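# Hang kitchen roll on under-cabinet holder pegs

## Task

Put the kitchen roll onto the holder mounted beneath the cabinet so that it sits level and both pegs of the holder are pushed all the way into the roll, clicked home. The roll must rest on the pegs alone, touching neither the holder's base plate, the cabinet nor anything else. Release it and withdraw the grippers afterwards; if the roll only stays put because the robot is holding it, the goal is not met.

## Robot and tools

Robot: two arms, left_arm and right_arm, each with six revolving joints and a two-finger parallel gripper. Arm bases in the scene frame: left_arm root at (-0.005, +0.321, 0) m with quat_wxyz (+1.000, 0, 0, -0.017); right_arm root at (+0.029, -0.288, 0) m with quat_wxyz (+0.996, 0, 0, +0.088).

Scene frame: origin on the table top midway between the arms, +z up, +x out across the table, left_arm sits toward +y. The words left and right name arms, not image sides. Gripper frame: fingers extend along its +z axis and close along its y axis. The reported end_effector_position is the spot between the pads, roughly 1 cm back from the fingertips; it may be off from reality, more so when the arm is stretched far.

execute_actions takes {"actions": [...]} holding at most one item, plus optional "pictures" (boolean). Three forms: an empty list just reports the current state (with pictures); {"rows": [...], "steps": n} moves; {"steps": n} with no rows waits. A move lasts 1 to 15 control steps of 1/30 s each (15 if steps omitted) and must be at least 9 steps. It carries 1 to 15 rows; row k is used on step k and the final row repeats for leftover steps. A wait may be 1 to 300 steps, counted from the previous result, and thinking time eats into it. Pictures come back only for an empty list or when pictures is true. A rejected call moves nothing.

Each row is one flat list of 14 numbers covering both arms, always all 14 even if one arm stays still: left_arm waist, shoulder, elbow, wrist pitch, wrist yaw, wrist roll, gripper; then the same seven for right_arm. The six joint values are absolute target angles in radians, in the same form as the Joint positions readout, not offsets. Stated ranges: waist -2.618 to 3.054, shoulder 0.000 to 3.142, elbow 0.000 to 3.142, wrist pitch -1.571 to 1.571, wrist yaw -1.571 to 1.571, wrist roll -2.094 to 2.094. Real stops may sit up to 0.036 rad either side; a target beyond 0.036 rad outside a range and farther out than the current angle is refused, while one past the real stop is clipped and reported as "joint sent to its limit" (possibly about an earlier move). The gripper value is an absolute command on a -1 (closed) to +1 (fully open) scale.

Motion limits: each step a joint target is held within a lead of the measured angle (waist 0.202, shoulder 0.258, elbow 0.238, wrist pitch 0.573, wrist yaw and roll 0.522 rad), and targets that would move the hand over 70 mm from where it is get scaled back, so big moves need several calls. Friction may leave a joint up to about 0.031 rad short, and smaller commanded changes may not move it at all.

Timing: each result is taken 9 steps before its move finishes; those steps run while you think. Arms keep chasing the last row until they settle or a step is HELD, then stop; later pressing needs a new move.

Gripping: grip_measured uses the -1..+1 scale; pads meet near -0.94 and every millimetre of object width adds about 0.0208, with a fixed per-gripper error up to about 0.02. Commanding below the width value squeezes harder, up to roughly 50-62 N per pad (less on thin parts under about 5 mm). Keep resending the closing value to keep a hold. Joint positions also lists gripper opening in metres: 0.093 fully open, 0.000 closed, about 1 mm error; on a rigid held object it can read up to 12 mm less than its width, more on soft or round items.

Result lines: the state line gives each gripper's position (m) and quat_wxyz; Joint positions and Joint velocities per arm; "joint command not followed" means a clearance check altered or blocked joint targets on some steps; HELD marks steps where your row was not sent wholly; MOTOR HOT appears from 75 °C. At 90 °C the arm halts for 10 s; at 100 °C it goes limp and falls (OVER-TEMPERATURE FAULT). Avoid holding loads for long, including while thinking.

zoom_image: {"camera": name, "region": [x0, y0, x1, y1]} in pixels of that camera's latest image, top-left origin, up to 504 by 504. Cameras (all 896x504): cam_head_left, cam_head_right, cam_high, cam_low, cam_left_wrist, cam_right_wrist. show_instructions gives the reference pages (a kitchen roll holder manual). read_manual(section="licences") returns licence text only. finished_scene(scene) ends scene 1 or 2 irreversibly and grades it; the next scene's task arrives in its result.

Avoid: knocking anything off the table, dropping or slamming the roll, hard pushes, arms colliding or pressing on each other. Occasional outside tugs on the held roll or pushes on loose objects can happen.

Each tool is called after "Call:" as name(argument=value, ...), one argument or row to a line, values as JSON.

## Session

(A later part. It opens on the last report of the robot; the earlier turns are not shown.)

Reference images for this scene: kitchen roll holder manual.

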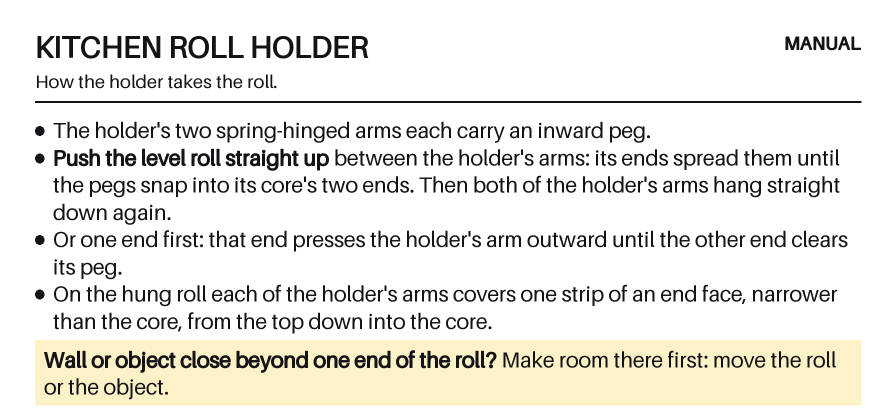

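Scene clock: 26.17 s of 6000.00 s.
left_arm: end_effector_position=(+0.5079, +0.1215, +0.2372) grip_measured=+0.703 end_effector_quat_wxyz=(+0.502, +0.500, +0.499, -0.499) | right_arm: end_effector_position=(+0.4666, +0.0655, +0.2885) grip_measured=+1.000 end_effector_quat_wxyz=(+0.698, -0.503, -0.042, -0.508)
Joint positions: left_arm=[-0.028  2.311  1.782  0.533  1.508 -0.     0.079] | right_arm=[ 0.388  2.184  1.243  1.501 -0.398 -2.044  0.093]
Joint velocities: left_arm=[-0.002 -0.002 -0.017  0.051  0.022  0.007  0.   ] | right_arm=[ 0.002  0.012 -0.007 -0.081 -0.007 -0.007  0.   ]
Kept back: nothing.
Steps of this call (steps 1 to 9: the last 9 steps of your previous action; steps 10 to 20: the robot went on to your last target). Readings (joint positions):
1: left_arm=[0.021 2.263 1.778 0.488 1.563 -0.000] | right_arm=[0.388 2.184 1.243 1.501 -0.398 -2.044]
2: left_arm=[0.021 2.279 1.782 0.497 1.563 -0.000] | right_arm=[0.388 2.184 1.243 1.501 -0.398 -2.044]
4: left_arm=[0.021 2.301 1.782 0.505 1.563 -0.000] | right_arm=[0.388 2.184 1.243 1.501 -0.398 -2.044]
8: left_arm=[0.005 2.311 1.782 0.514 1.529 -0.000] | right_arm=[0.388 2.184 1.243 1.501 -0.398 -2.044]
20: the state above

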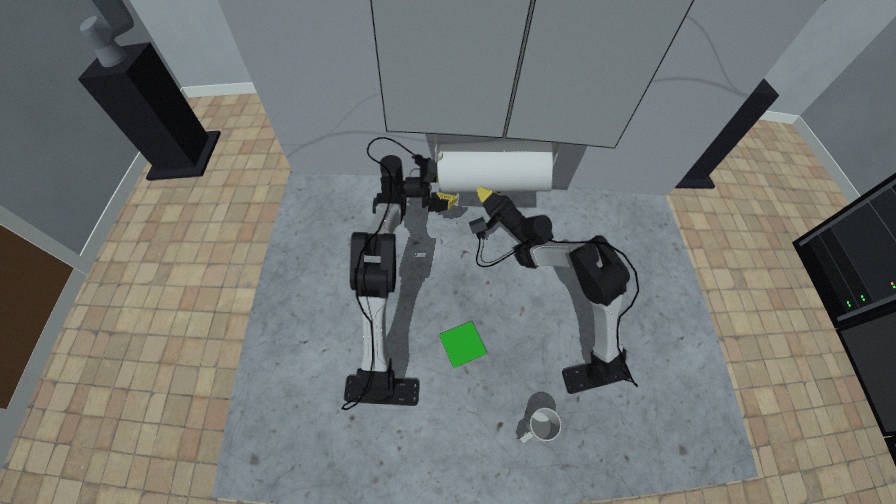

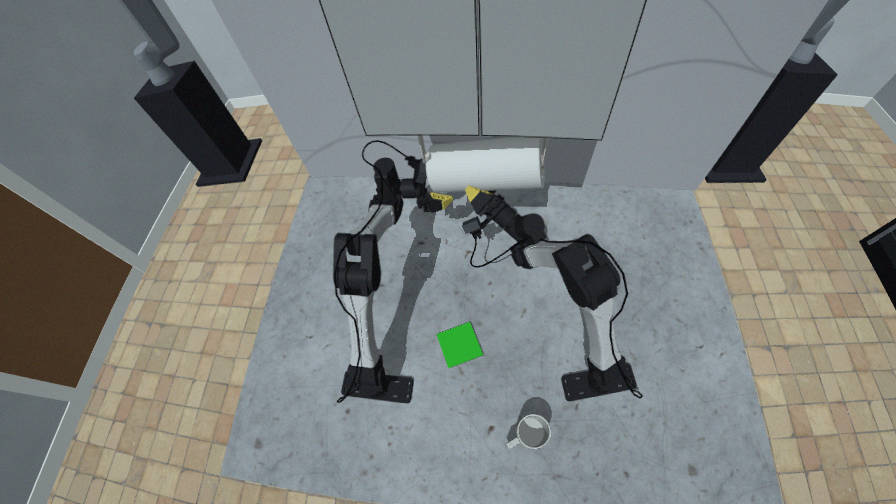

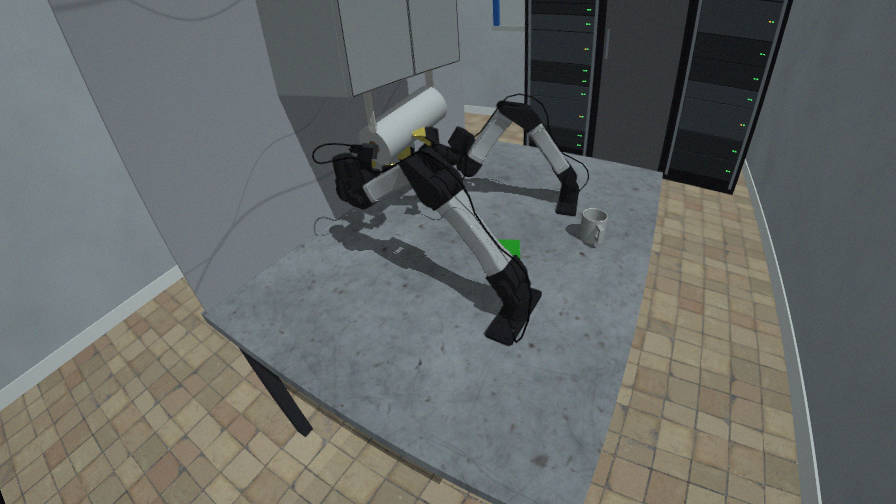

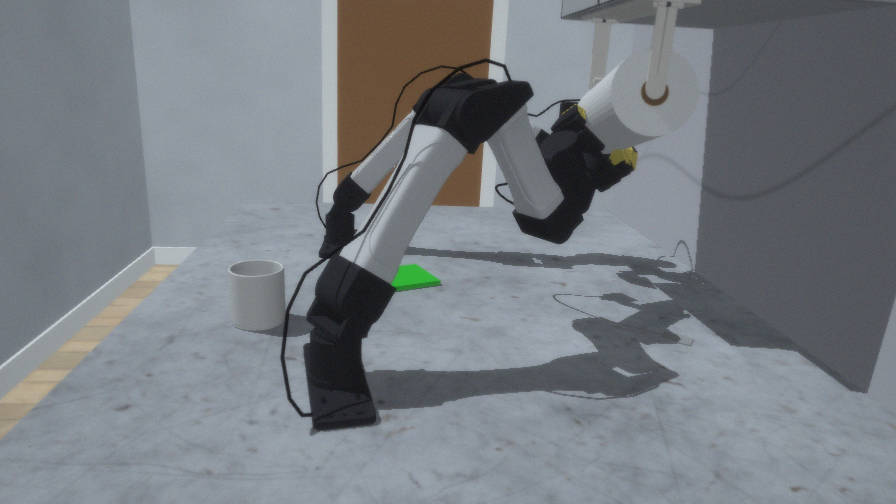

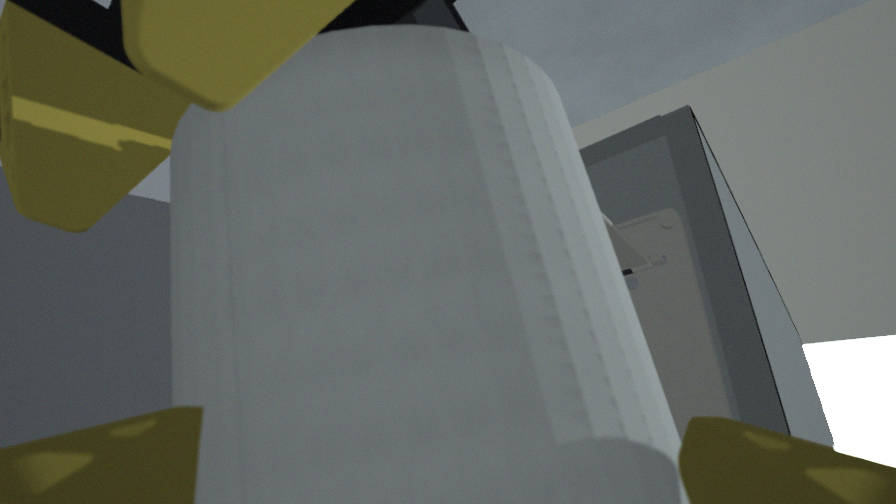

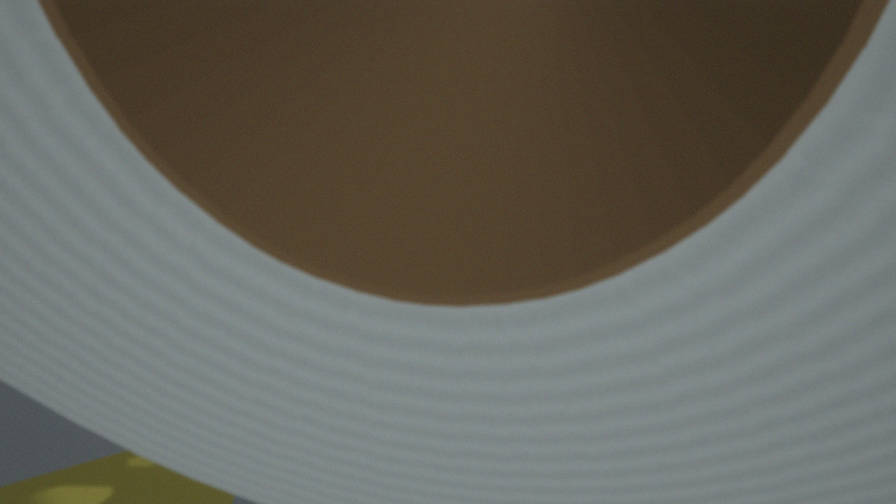

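Call:
execute_actions(
  actions=[
    {"rows":[[-0.005,2.28,1.81,0.53,1.51,0,0.7,0.39,2.185,1.26,1.53,-0.4,-2.05,1],[-0.005,2.27,1.81,0.52,1.51,0,0.7,0.39,2.185,1.26,1.53,-0.4,-2.05,1],[-0.005,2.26,1.81,0.51,1.51,0,0.7,0.39,2.185,1.26,1.53,-0.4,-2.05,1],[-0.005,2.25,1.81,0.5,1.51,0,0.7,0.39,2.185,1.26,1.53,-0.4,-2.05,1],[-0.005,2.24,1.81,0.49,1.51,0,0.7,0.39,2.185,1.25,1.53,-0.4,-2.05,1],[-0.005,2.23,1.81,0.48,1.51,0,0.7,0.39,2.185,1.23,1.53,-0.4,-2.05,1],[-0.005,2.22,1.81,0.47,1.51,0,0.7,0.39,2.185,1.21,1.53,-0.4,-2.05,1],[-0.005,2.21,1.81,0.46,1.51,0,0.7,0.39,2.185,1.19,1.53,-0.4,-2.05,1],[-0.005,2.2,1.81,0.45,1.51,0,0.7,0.39,2.185,1.18,1.53,-0.4,-2.05,1],[-0.005,2.19,1.81,0.445,1.51,0,0.7,0.39,2.185,1.18,1.53,-0.4,-2.05,1]]},
  ],
)

Call:
execute_actions(
  actions=[
    {"steps":16},
  ],
  pictures=true,
)

Call:
zoom_image(
  camera="cam_head_right",
  region=[370,120,570,230],
)

Scene clock: 27.07 s of 6000.00 s.
left_arm: end_effector_position=(+0.5073, +0.1300, +0.2506) grip_measured=+0.703 end_effector_quat_wxyz=(+0.508, +0.497, +0.502, -0.493) | right_arm: end_effector_position=(+0.4666, +0.0655, +0.2885) grip_measured=+1.000 end_effector_quat_wxyz=(+0.698, -0.503, -0.042, -0.508)
Joint positions: left_arm=[-0.012  2.28   1.782  0.508  1.506 -0.     0.079] | right_arm=[ 0.388  2.184  1.243  1.501 -0.398 -2.044  0.093]
Joint velocities: left_arm=[ 0.076 -0.31   0.017 -0.212  0.11  -0.007  0.001] | right_arm=[-0.002  0.007 -0.012  0.051 -0.095 -0.066  0.   ]
Steps of this call (steps 1 to 15: the robot went on to your last target; steps 16 to 21: nothing new was sent; steps 22 to 27: the first 6 steps of this action). Readings (joint positions):
22: left_arm=[-0.027 2.310 1.782 0.533 1.506 -0.000] | right_arm=[0.388 2.184 1.243 1.501 -0.398 -2.044]
23: left_arm=[-0.025 2.308 1.782 0.531 1.506 -0.000] | right_arm=[0.388 2.184 1.243 1.501 -0.398 -2.044]
25: left_arm=[-0.018 2.298 1.782 0.521 1.506 -0.000] | right_arm=[0.388 2.184 1.243 1.501 -0.398 -2.044]
27: the state above

Scene clock: 27.60 s of 6000.00 s.
left_arm: end_effector_position=(+0.5022, +0.1328, +0.2660) grip_measured=+0.703 end_effector_quat_wxyz=(+0.501, +0.488, +0.513, -0.499) | right_arm: end_effector_position=(+0.4626, +0.0630, +0.2769) grip_measured=+1.000 end_effector_quat_wxyz=(+0.696, -0.511, -0.039, -0.503)
Joint positions: left_arm=[-0.007  2.235  1.782  0.43   1.504 -0.     0.079] | right_arm=[ 0.388  2.184  1.201  1.524 -0.398 -2.044  0.093]
Joint velocities: left_arm=[ 0.012  0.002 -0.007  0.051 -0.007 -0.007 -0.001] | right_arm=[ 0.007 -0.022 -0.002  0.022  0.051 -0.022  0.   ]
Kept back: nothing.
Steps of this call (steps 1 to 9: the last 9 steps of your previous action; steps 10 to 16: the robot went on to your last target). Readings (joint positions):
1: left_arm=[-0.009 2.269 1.782 0.501 1.506 -0.000] | right_arm=[0.388 2.184 1.241 1.503 -0.398 -2.044]
2: left_arm=[-0.008 2.258 1.782 0.492 1.506 0.000] | right_arm=[0.388 2.184 1.236 1.508 -0.398 -2.044]
4: left_arm=[-0.007 2.242 1.782 0.467 1.503 -0.000] | right_arm=[0.388 2.184 1.218 1.518 -0.398 -2.044]
8: left_arm=[-0.007 2.235 1.782 0.437 1.502 -0.000] | right_arm=[0.388 2.184 1.201 1.519 -0.398 -2.044]
16: the state above

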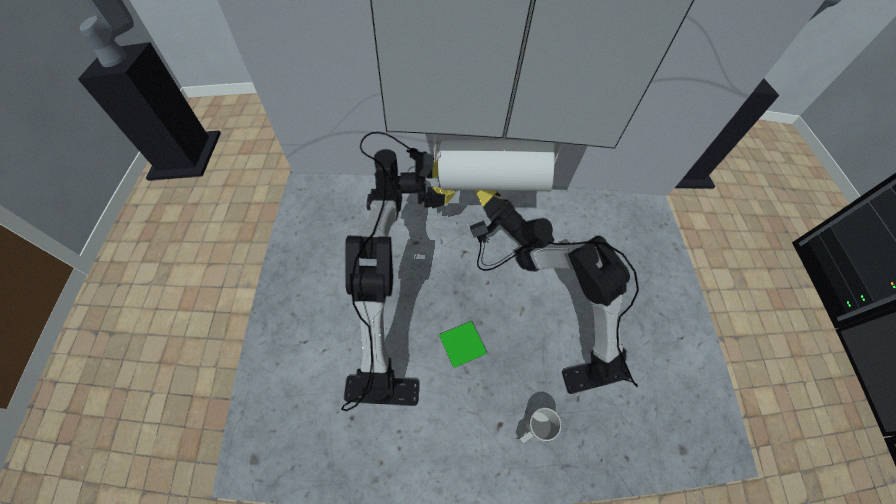

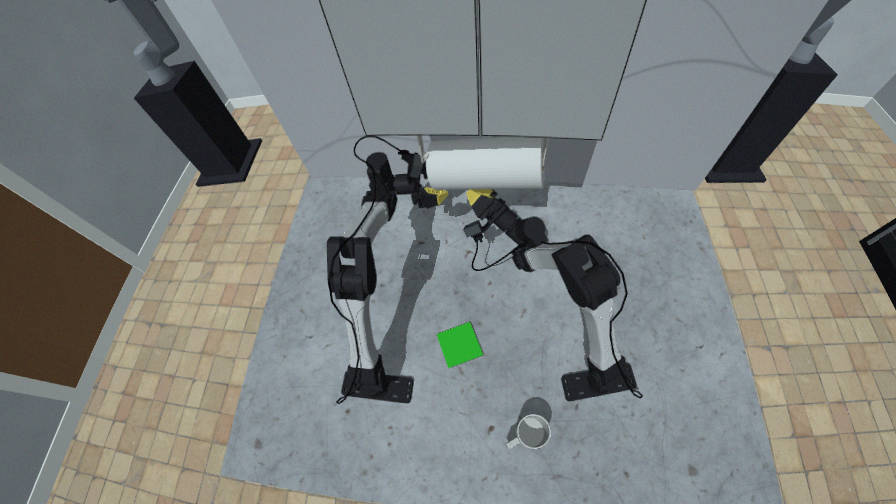

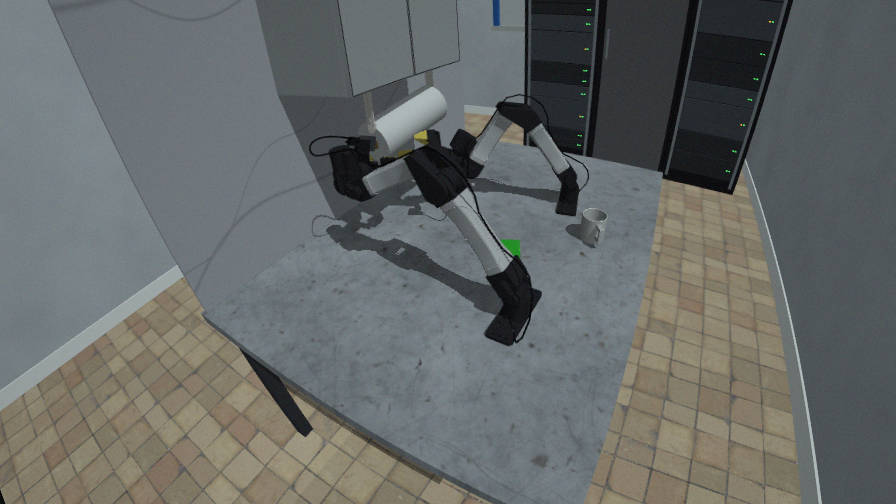

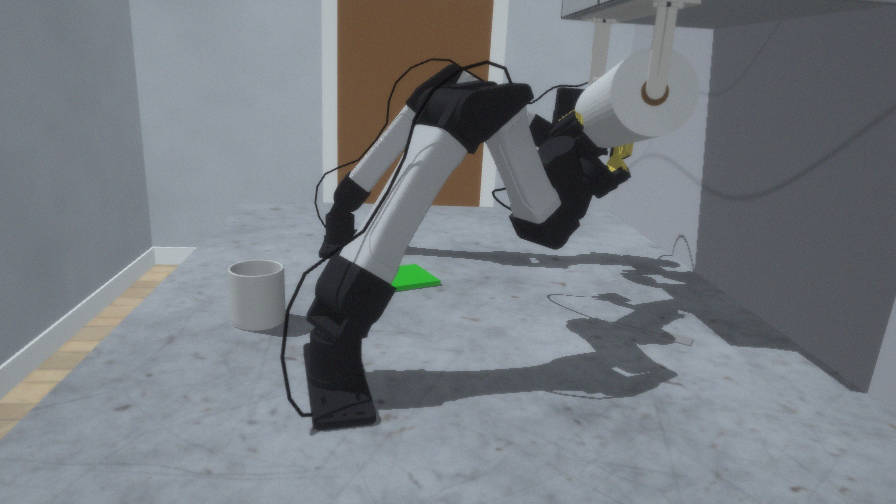

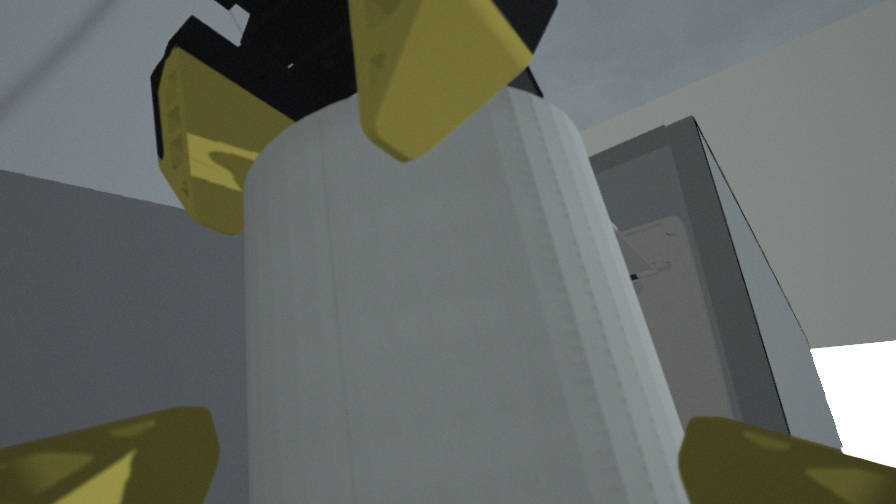

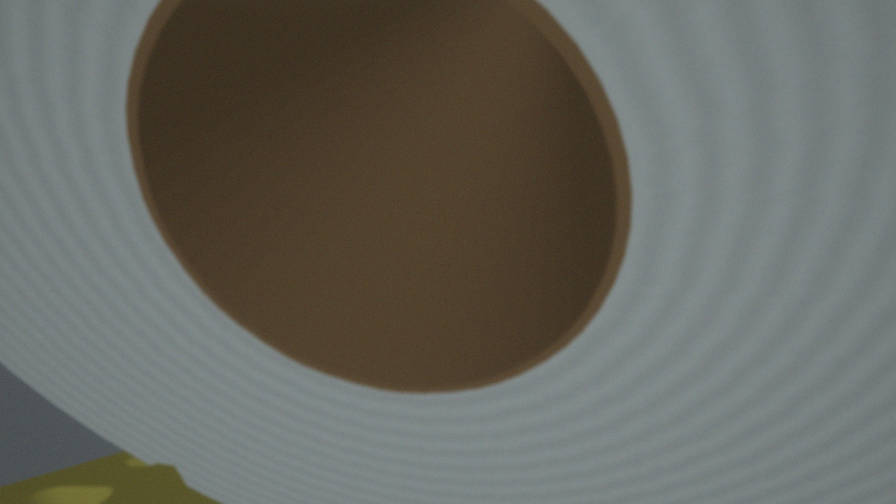

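Region (370, 120, 570, 230) of cam_head_right's 896x504 image, scaled by 2.520, with more detail than that image has; it fills the top 277 rows of this view, and the rest is white.

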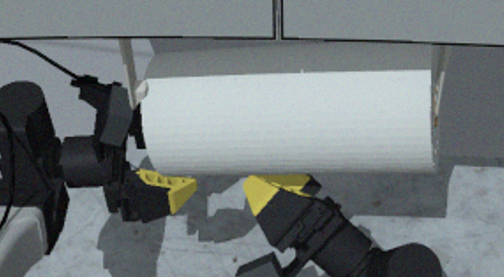

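Supported. Continue, with a slight inward bias.

Call:
execute_actions(
  actions=[
    {"rows":[[-0.015,2.18,1.81,0.45,1.51,0,0.7,0.39,2.185,1.18,1.53,-0.4,-2.05,1],[-0.02,2.17,1.81,0.45,1.51,0,0.7,0.39,2.185,1.18,1.53,-0.4,-2.05,1],[-0.025,2.16,1.81,0.44,1.51,0,0.7,0.39,2.185,1.18,1.53,-0.4,-2.05,1],[-0.025,2.15,1.81,0.43,1.51,0,0.7,0.39,2.185,1.18,1.53,-0.4,-2.05,1],[-0.025,2.14,1.81,0.42,1.51,0,0.7,0.39,2.185,1.18,1.53,-0.4,-2.05,1],[-0.025,2.13,1.81,0.42,1.51,0,0.7,0.39,2.185,1.18,1.53,-0.4,-2.05,1]]},
  ],
)

Call:
execute_actions(
  actions=[
    {"steps":14},
  ],
  pictures=true,
)

Call:
zoom_image(
  camera="cam_head_right",
  region=[370,120,570,230],
)

Scene clock: 28.30 s of 6000.00 s.
left_arm: end_effector_position=(+0.4976, +0.1305, +0.2766) grip_measured=+0.703 end_effector_quat_wxyz=(+0.500, +0.488, +0.513, -0.499) | right_arm: end_effector_position=(+0.4626, +0.0630, +0.2770) grip_measured=+1.000 end_effector_quat_wxyz=(+0.696, -0.511, -0.039, -0.503)
Joint positions: left_arm=[-0.012  2.209  1.782  0.402  1.501 -0.     0.079] | right_arm=[ 0.388  2.184  1.201  1.524 -0.398 -2.044  0.093]
Joint velocities: left_arm=[-0.042 -0.305 -0.007 -0.198 -0.066 -0.022  0.001] | right_arm=[ 0.032 -0.002  0.012 -0.081 -0.066 -0.037  0.   ]
Steps of this call (steps 1 to 15: the robot went on to your last target; steps 16 to 21: the first 6 steps of this action). Readings (joint positions):
16: left_arm=[-0.007 2.234 1.782 0.430 1.504 -0.000] | right_arm=[0.388 2.184 1.201 1.524 -0.398 -2.044]
17: left_arm=[-0.007 2.232 1.782 0.428 1.504 -0.000] | right_arm=[0.388 2.184 1.201 1.524 -0.398 -2.044]
19: left_arm=[-0.009 2.224 1.782 0.416 1.503 -0.000] | right_arm=[0.388 2.184 1.201 1.524 -0.398 -2.044]
21: the state above

Scene clock: 28.77 s of 6000.00 s.
left_arm: end_effector_position=(+0.4950, +0.1395, +0.3015) grip_measured=+0.703 end_effector_quat_wxyz=(+0.521, +0.489, +0.510, -0.480) | right_arm: end_effector_position=(+0.4626, +0.0630, +0.2770) grip_measured=+1.000 end_effector_quat_wxyz=(+0.696, -0.511, -0.039, -0.503)
Joint positions: left_arm=[ 0.005  2.157  1.782  0.397  1.481 -0.002  0.079] | right_arm=[ 0.388  2.184  1.201  1.524 -0.398 -2.044  0.093]
Joint velocities: left_arm=[-0.002  0.007 -0.012  0.007 -0.022 -0.037  0.   ] | right_arm=[-0.007 -0.022  0.002 -0.022  0.037  0.022  0.   ]
Kept back: nothing.
Steps of this call (steps 1 to 9: the last 9 steps of your previous action; steps 10 to 14: the robot went on to your last target). Readings (joint positions):
1: left_arm=[-0.012 2.198 1.782 0.399 1.498 -0.000] | right_arm=[0.388 2.184 1.201 1.524 -0.398 -2.044]
2: left_arm=[-0.011 2.186 1.782 0.399 1.495 -0.000] | right_arm=[0.388 2.184 1.201 1.524 -0.398 -2.044]
4: left_arm=[-0.005 2.166 1.782 0.399 1.485 -0.002] | right_arm=[0.388 2.184 1.201 1.524 -0.398 -2.044]
8: left_arm=[0.006 2.157 1.782 0.399 1.481 -0.002] | right_arm=[0.388 2.184 1.201 1.524 -0.398 -2.044]
14: the state above

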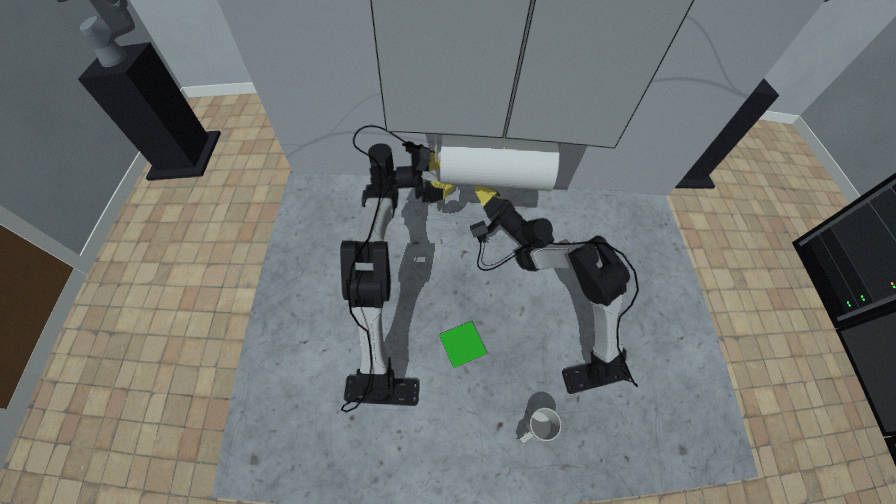

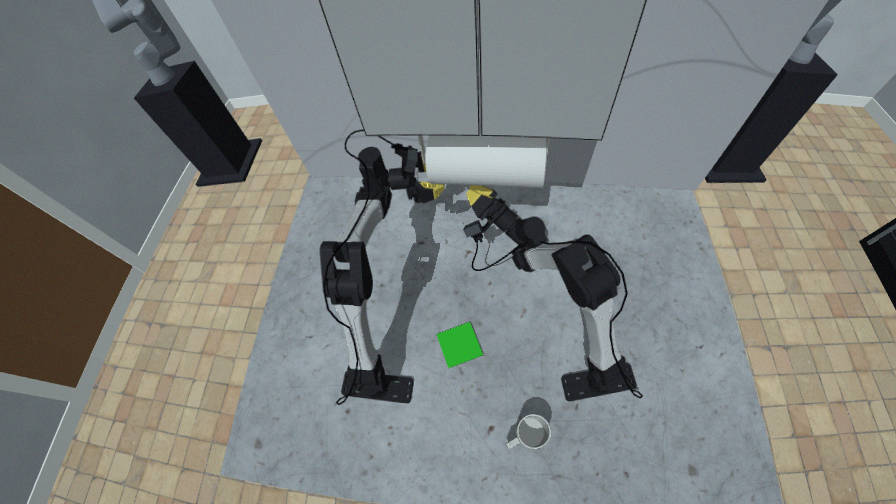

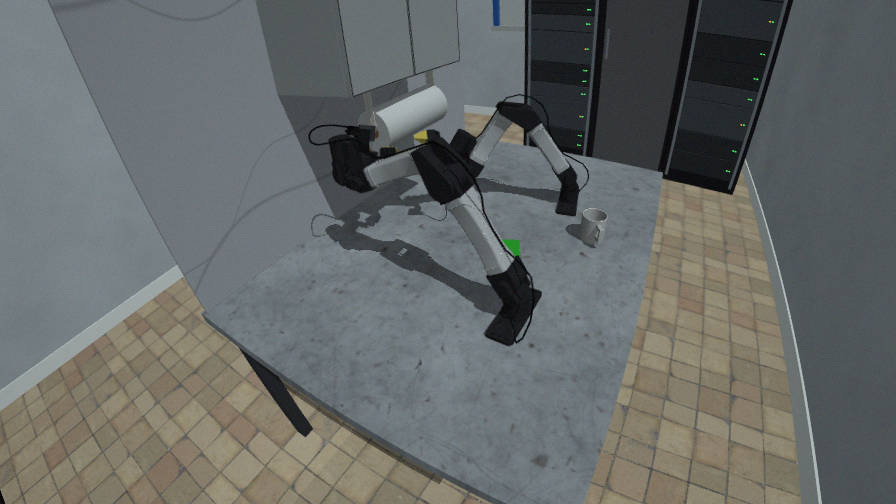

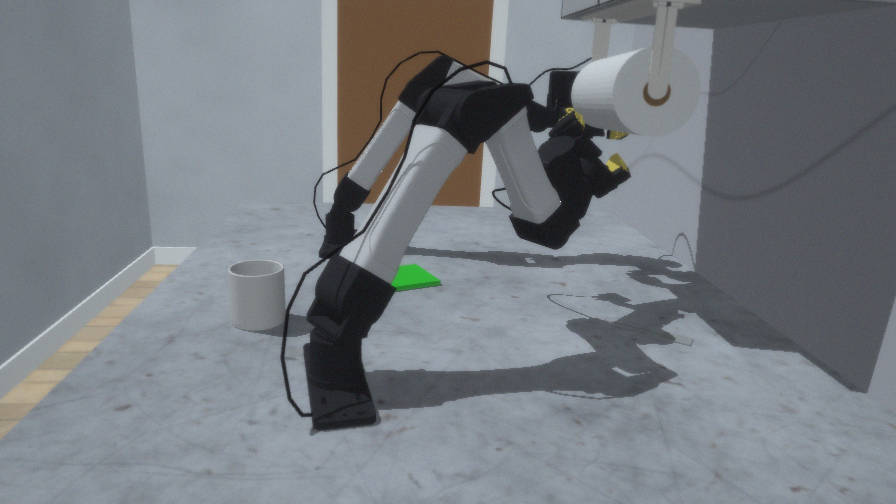

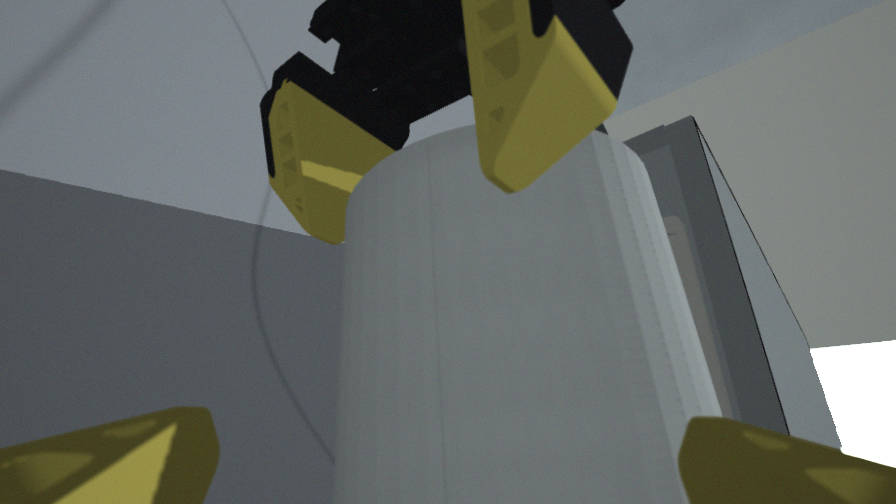

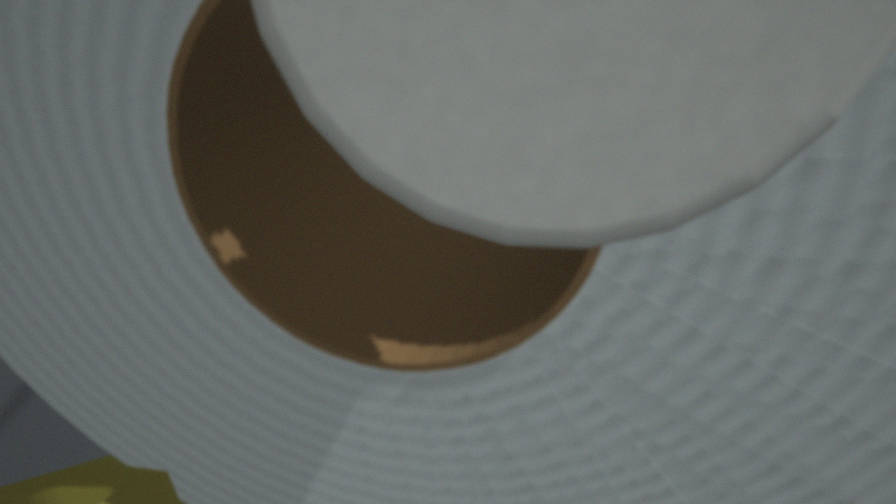

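Region (370, 120, 570, 230) of cam_head_right's 896x504 image, scaled by 2.520, with more detail than that image has; it fills the top 277 rows of this view, and the rest is white.

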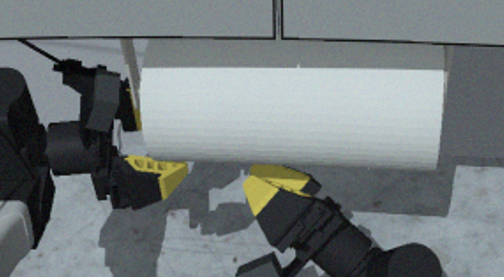

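Need ~−1 cm x, +1.5 cm z: more q2.

Call:
execute_actions(
  actions=[
    {"rows":[[-0.015,2.12,1.81,0.4,1.52,0,0.7,0.39,2.185,1.18,1.53,-0.4,-2.05,1],[-0.015,2.11,1.81,0.39,1.52,0,0.7,0.39,2.185,1.18,1.53,-0.4,-2.05,1],[-0.015,2.1,1.81,0.38,1.52,0,0.7,0.39,2.185,1.18,1.53,-0.4,-2.05,1],[-0.015,2.09,1.81,0.37,1.52,0,0.7,0.39,2.185,1.18,1.53,-0.4,-2.05,1],[-0.015,2.082,1.81,0.36,1.52,0,0.7,0.39,2.185,1.18,1.53,-0.4,-2.05,1]]},
  ],
)

Call:
execute_actions(
  actions=[
    {"steps":12},
  ],
  pictures=true,
)

Scene clock: 29.27 s of 6000.00 s.
left_arm: end_effector_position=(+0.4916, +0.1402, +0.3063) grip_measured=+0.703 end_effector_quat_wxyz=(+0.514, +0.484, +0.516, -0.485) | right_arm: end_effector_position=(+0.4626, +0.0630, +0.2770) grip_measured=+1.000 end_effector_quat_wxyz=(+0.696, -0.511, -0.039, -0.503)
Joint positions: left_arm=[ 0.007  2.14   1.782  0.357  1.483 -0.002  0.079] | right_arm=[ 0.388  2.184  1.201  1.524 -0.398 -2.044  0.093]
Joint velocities: left_arm=[ 0.037 -0.198  0.002 -0.315  0.007 -0.051 -0.002] | right_arm=[-0.012  0.002 -0.002 -0.037 -0.081  0.066  0.   ]
Steps of this call (steps 1 to 9: the robot went on to your last target; steps 10 to 15: the first 6 steps of this action). Readings (joint positions):
10: left_arm=[0.005 2.157 1.782 0.395 1.481 -0.002] | right_arm=[0.388 2.184 1.201 1.524 -0.398 -2.044]
11: left_arm=[0.005 2.156 1.782 0.390 1.482 -0.002] | right_arm=[0.388 2.184 1.201 1.524 -0.398 -2.044]
13: left_arm=[0.005 2.150 1.782 0.375 1.483 -0.002] | right_arm=[0.388 2.184 1.201 1.524 -0.398 -2.044]
15: the state above

Scene clock: 29.67 s of 6000.00 s.
left_arm: end_effector_position=(+0.4890, +0.1439, +0.3147) grip_measured=+0.703 end_effector_quat_wxyz=(+0.517, +0.482, +0.517, -0.482) | right_arm: end_effector_position=(+0.4626, +0.0630, +0.2770) grip_measured=+1.000 end_effector_quat_wxyz=(+0.696, -0.511, -0.039, -0.503)
Joint positions: left_arm=[ 0.014  2.119  1.782  0.338  1.481 -0.002  0.079] | right_arm=[ 0.388  2.184  1.201  1.524 -0.398 -2.044  0.093]
Joint velocities: left_arm=[-0.017 -0.007 -0.007 -0.037 -0.11  -0.007 -0.   ] | right_arm=[-0.007 -0.012  0.007  0.081 -0.125 -0.066  0.   ]
Kept back: nothing.
Steps of this call (steps 1 to 9: the last 9 steps of your previous action; steps 10 to 12: the robot went on to your last target). Readings (joint positions):
1: left_arm=[0.008 2.134 1.782 0.351 1.483 -0.002] | right_arm=[0.388 2.184 1.201 1.524 -0.398 -2.044]
2: left_arm=[0.010 2.129 1.782 0.348 1.482 -0.002] | right_arm=[0.388 2.184 1.201 1.524 -0.398 -2.044]
4: left_arm=[0.013 2.121 1.782 0.344 1.481 -0.002] | right_arm=[0.388 2.184 1.201 1.524 -0.398 -2.044]
8: left_arm=[0.014 2.119 1.782 0.340 1.481 -0.002] | right_arm=[0.388 2.184 1.201 1.524 -0.398 -2.044]
12: the state above

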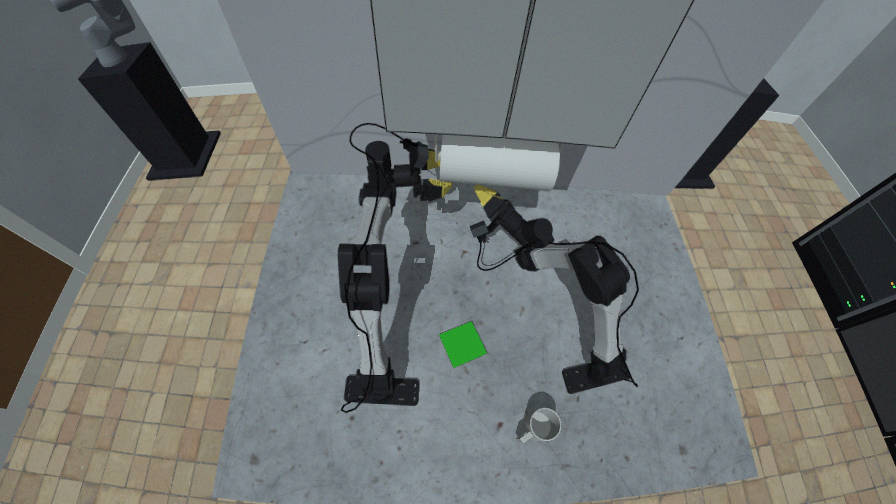

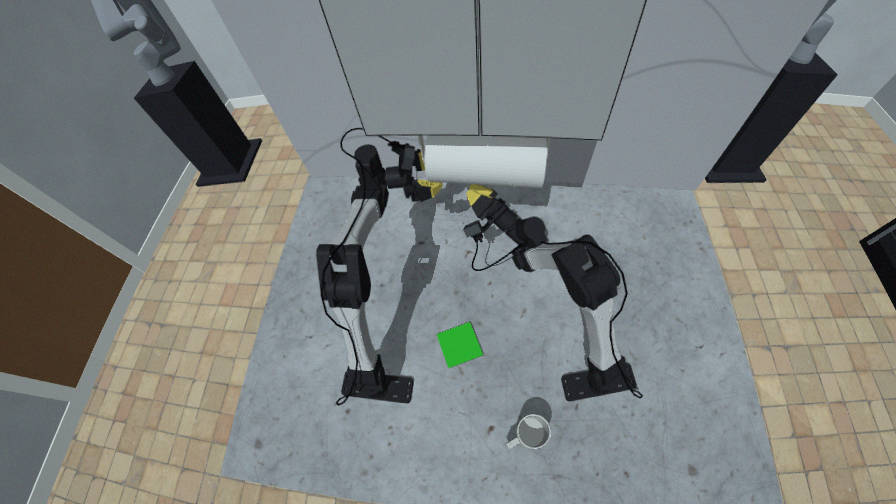

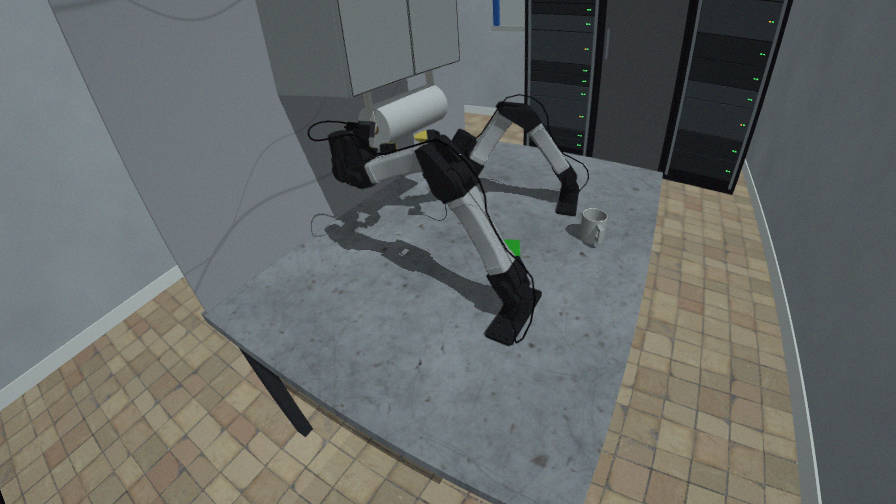

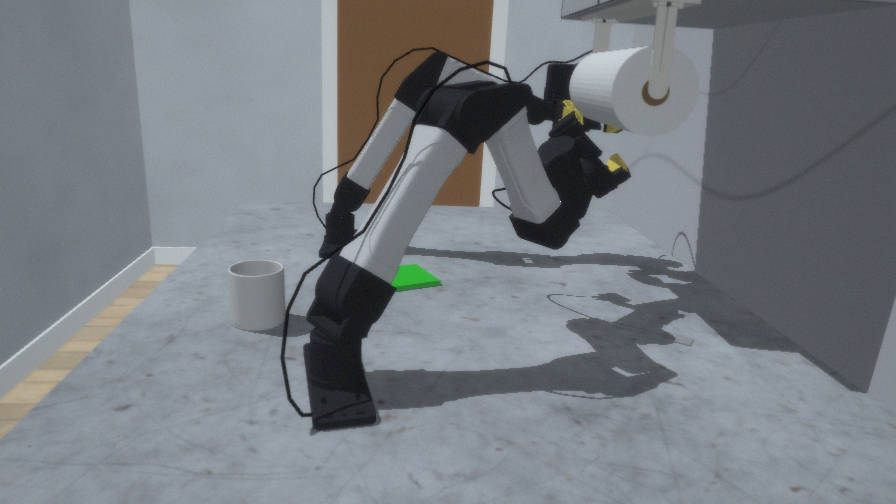

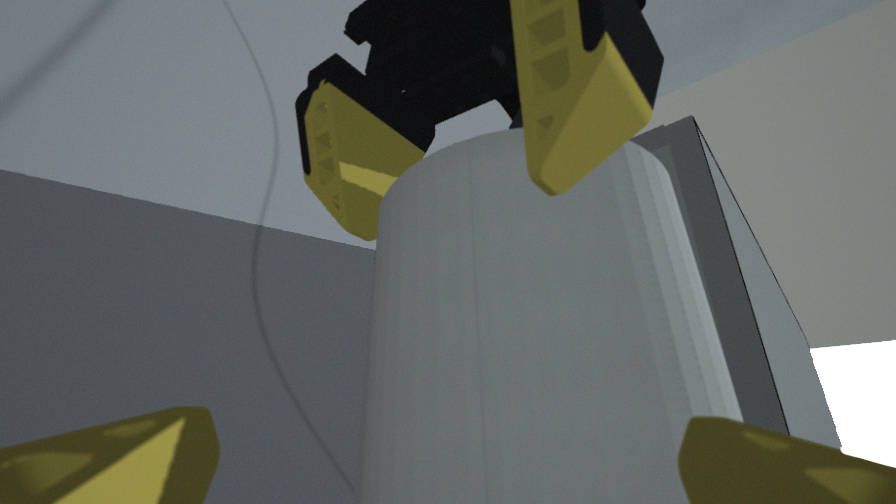

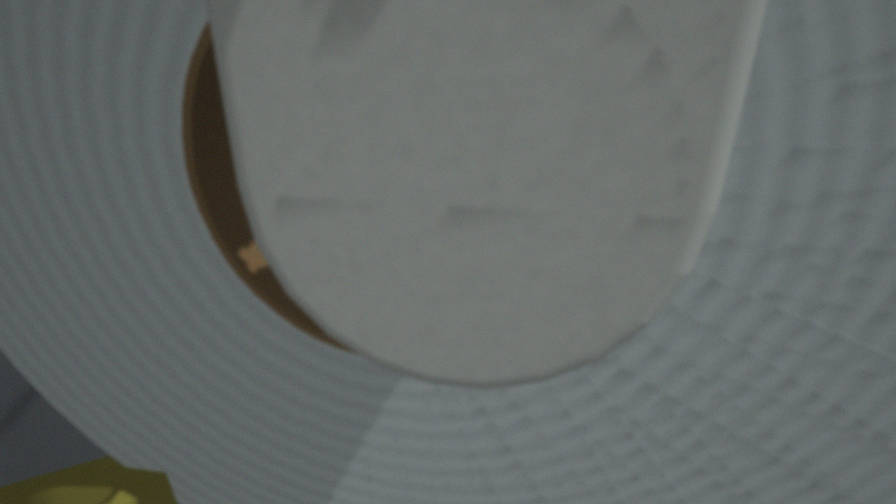

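Call:
execute_actions(
  actions=[
    {"rows":[[-0.02,2.075,1.81,0.35,1.52,0,0.7,0.39,2.185,1.18,1.53,-0.4,-2.05,1],[-0.02,2.065,1.81,0.35,1.52,0,0.7,0.39,2.185,1.18,1.53,-0.4,-2.05,1],[-0.02,2.055,1.81,0.34,1.52,0,0.7,0.39,2.185,1.18,1.53,-0.4,-2.05,1]]},
  ],
)

Call:
execute_actions(
  actions=[
    {"steps":10},
  ],
  pictures=true,
)

Scene clock: 30.20 s of 6000.00 s.
left_arm: end_effector_position=(+0.4866, +0.1440, +0.3202) grip_measured=+0.703 end_effector_quat_wxyz=(+0.517, +0.480, +0.520, -0.483) | right_arm: end_effector_position=(+0.4626, +0.0630, +0.2770) grip_measured=+1.000 end_effector_quat_wxyz=(+0.696, -0.511, -0.039, -0.503)
Joint positions: left_arm=[ 0.014  2.103  1.782  0.318  1.477 -0.003  0.079] | right_arm=[ 0.388  2.184  1.201  1.524 -0.398 -2.044  0.093]
Joint velocities: left_arm=[-0.007 -0.129  0.007  0.022 -0.095  0.051 -0.   ] | right_arm=[ 0.012 -0.002 -0.002 -0.066  0.022  0.007  0.   ]
Steps of this call (steps 1 to 10: the robot went on to your last target; steps 11 to 16: the first 6 steps of this action). Readings (joint positions):
11: left_arm=[0.014 2.119 1.782 0.337 1.481 -0.002] | right_arm=[0.388 2.184 1.201 1.524 -0.398 -2.044]
12: left_arm=[0.014 2.117 1.782 0.334 1.481 -0.002] | right_arm=[0.388 2.184 1.201 1.524 -0.398 -2.044]
14: left_arm=[0.014 2.111 1.782 0.324 1.480 -0.002] | right_arm=[0.388 2.184 1.201 1.524 -0.398 -2.044]
16: the state above

Scene clock: 30.53 s of 6000.00 s.
left_arm: end_effector_position=(+0.4858, +0.1441, +0.3237) grip_measured=+0.703 end_effector_quat_wxyz=(+0.518, +0.478, +0.521, -0.481) | right_arm: end_effector_position=(+0.4626, +0.0630, +0.2770) grip_measured=+1.000 end_effector_quat_wxyz=(+0.696, -0.511, -0.039, -0.503)
Joint positions: left_arm=[ 0.014  2.095  1.782  0.31   1.471 -0.004  0.079] | right_arm=[ 0.388  2.184  1.201  1.524 -0.398 -2.044  0.093]
Joint velocities: left_arm=[ 0.002  0.002  0.022 -0.066 -0.051  0.007 -0.001] | right_arm=[ 0.002 -0.002  0.007 -0.022 -0.051  0.007  0.   ]
Kept back: nothing.
Steps of this call (steps 1 to 9: the last 9 steps of your previous action; step 10: the robot went on to your last target). Readings (joint positions):
1: left_arm=[0.014 2.100 1.782 0.317 1.476 -0.003] | right_arm=[0.388 2.184 1.201 1.524 -0.398 -2.044]
2: left_arm=[0.014 2.098 1.782 0.316 1.474 -0.003] | right_arm=[0.388 2.184 1.201 1.524 -0.398 -2.044]
4: left_arm=[0.014 2.095 1.782 0.315 1.472 -0.004] | right_arm=[0.388 2.184 1.201 1.524 -0.398 -2.044]
8: left_arm=[0.014 2.095 1.782 0.311 1.471 -0.004] | right_arm=[0.388 2.184 1.201 1.524 -0.398 -2.044]
10: the state above

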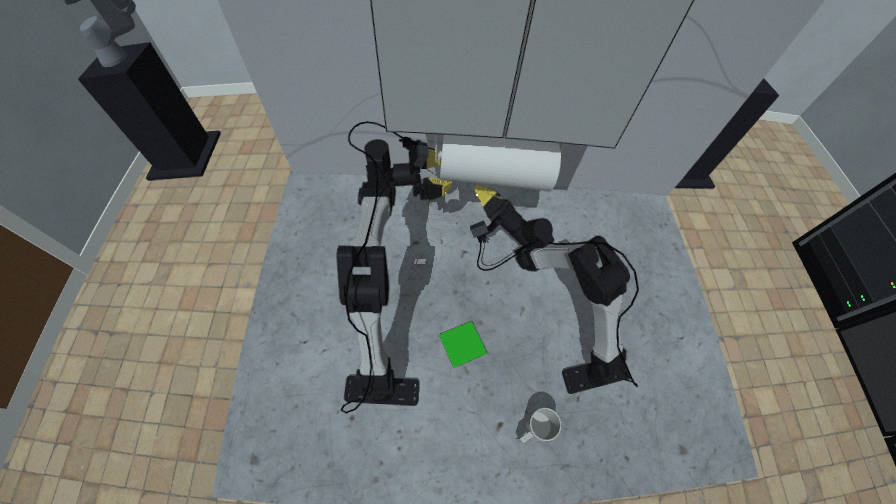

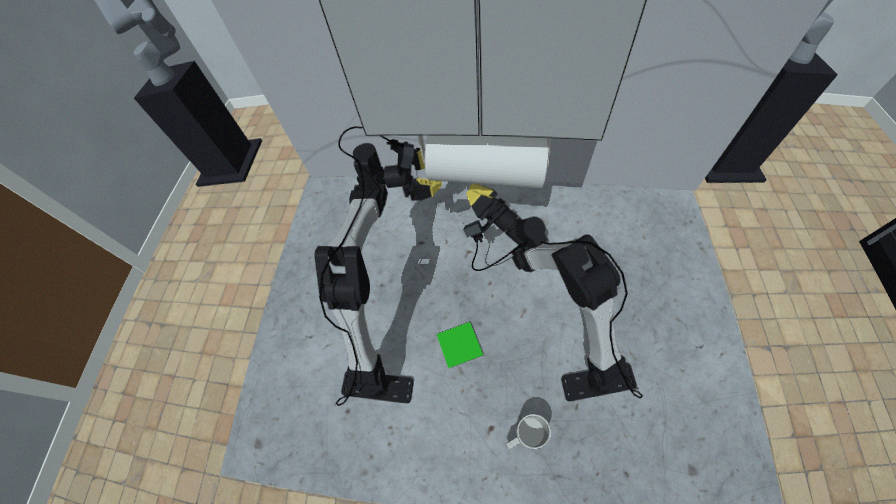

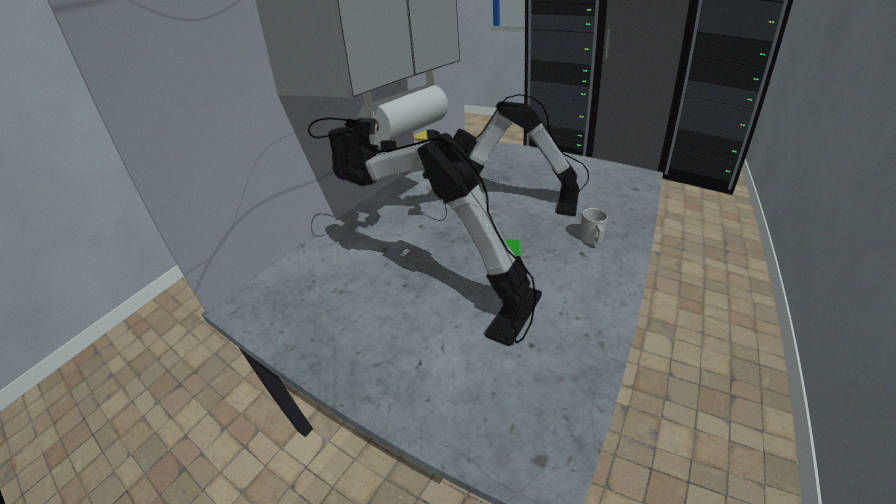

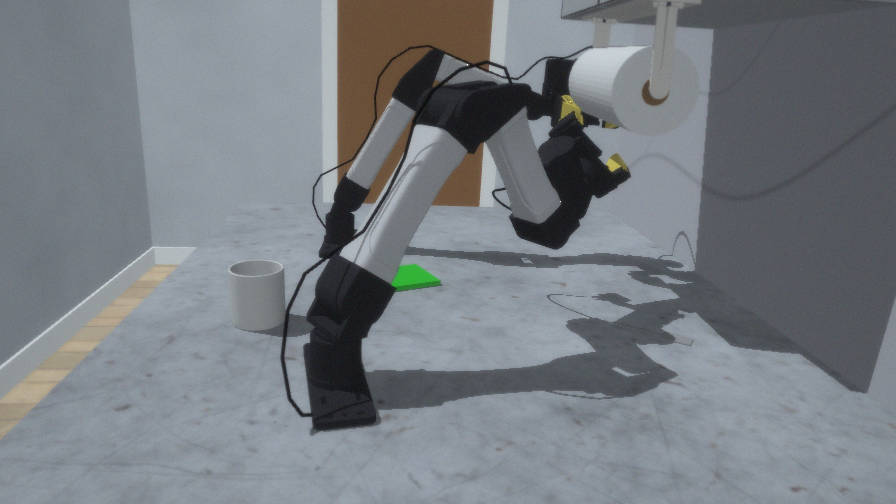

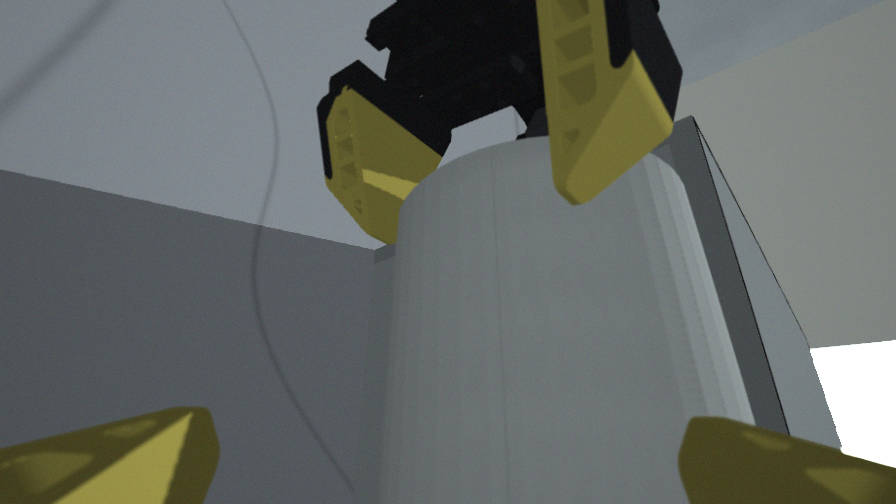

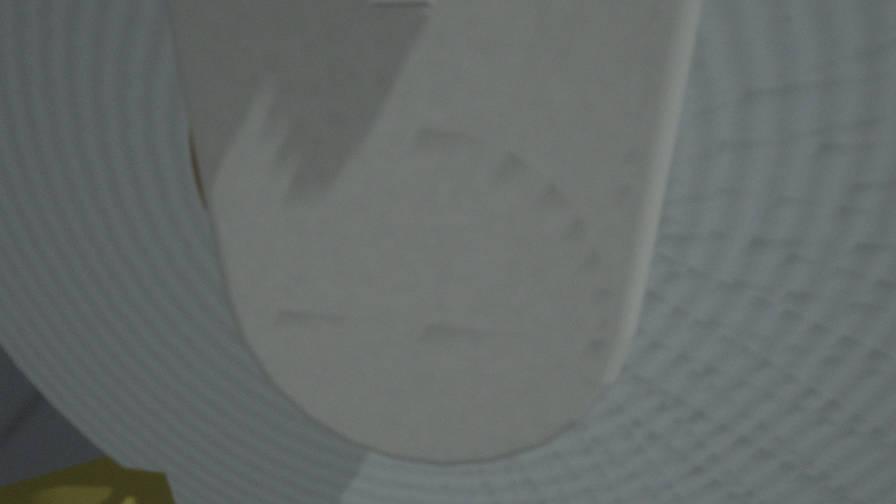

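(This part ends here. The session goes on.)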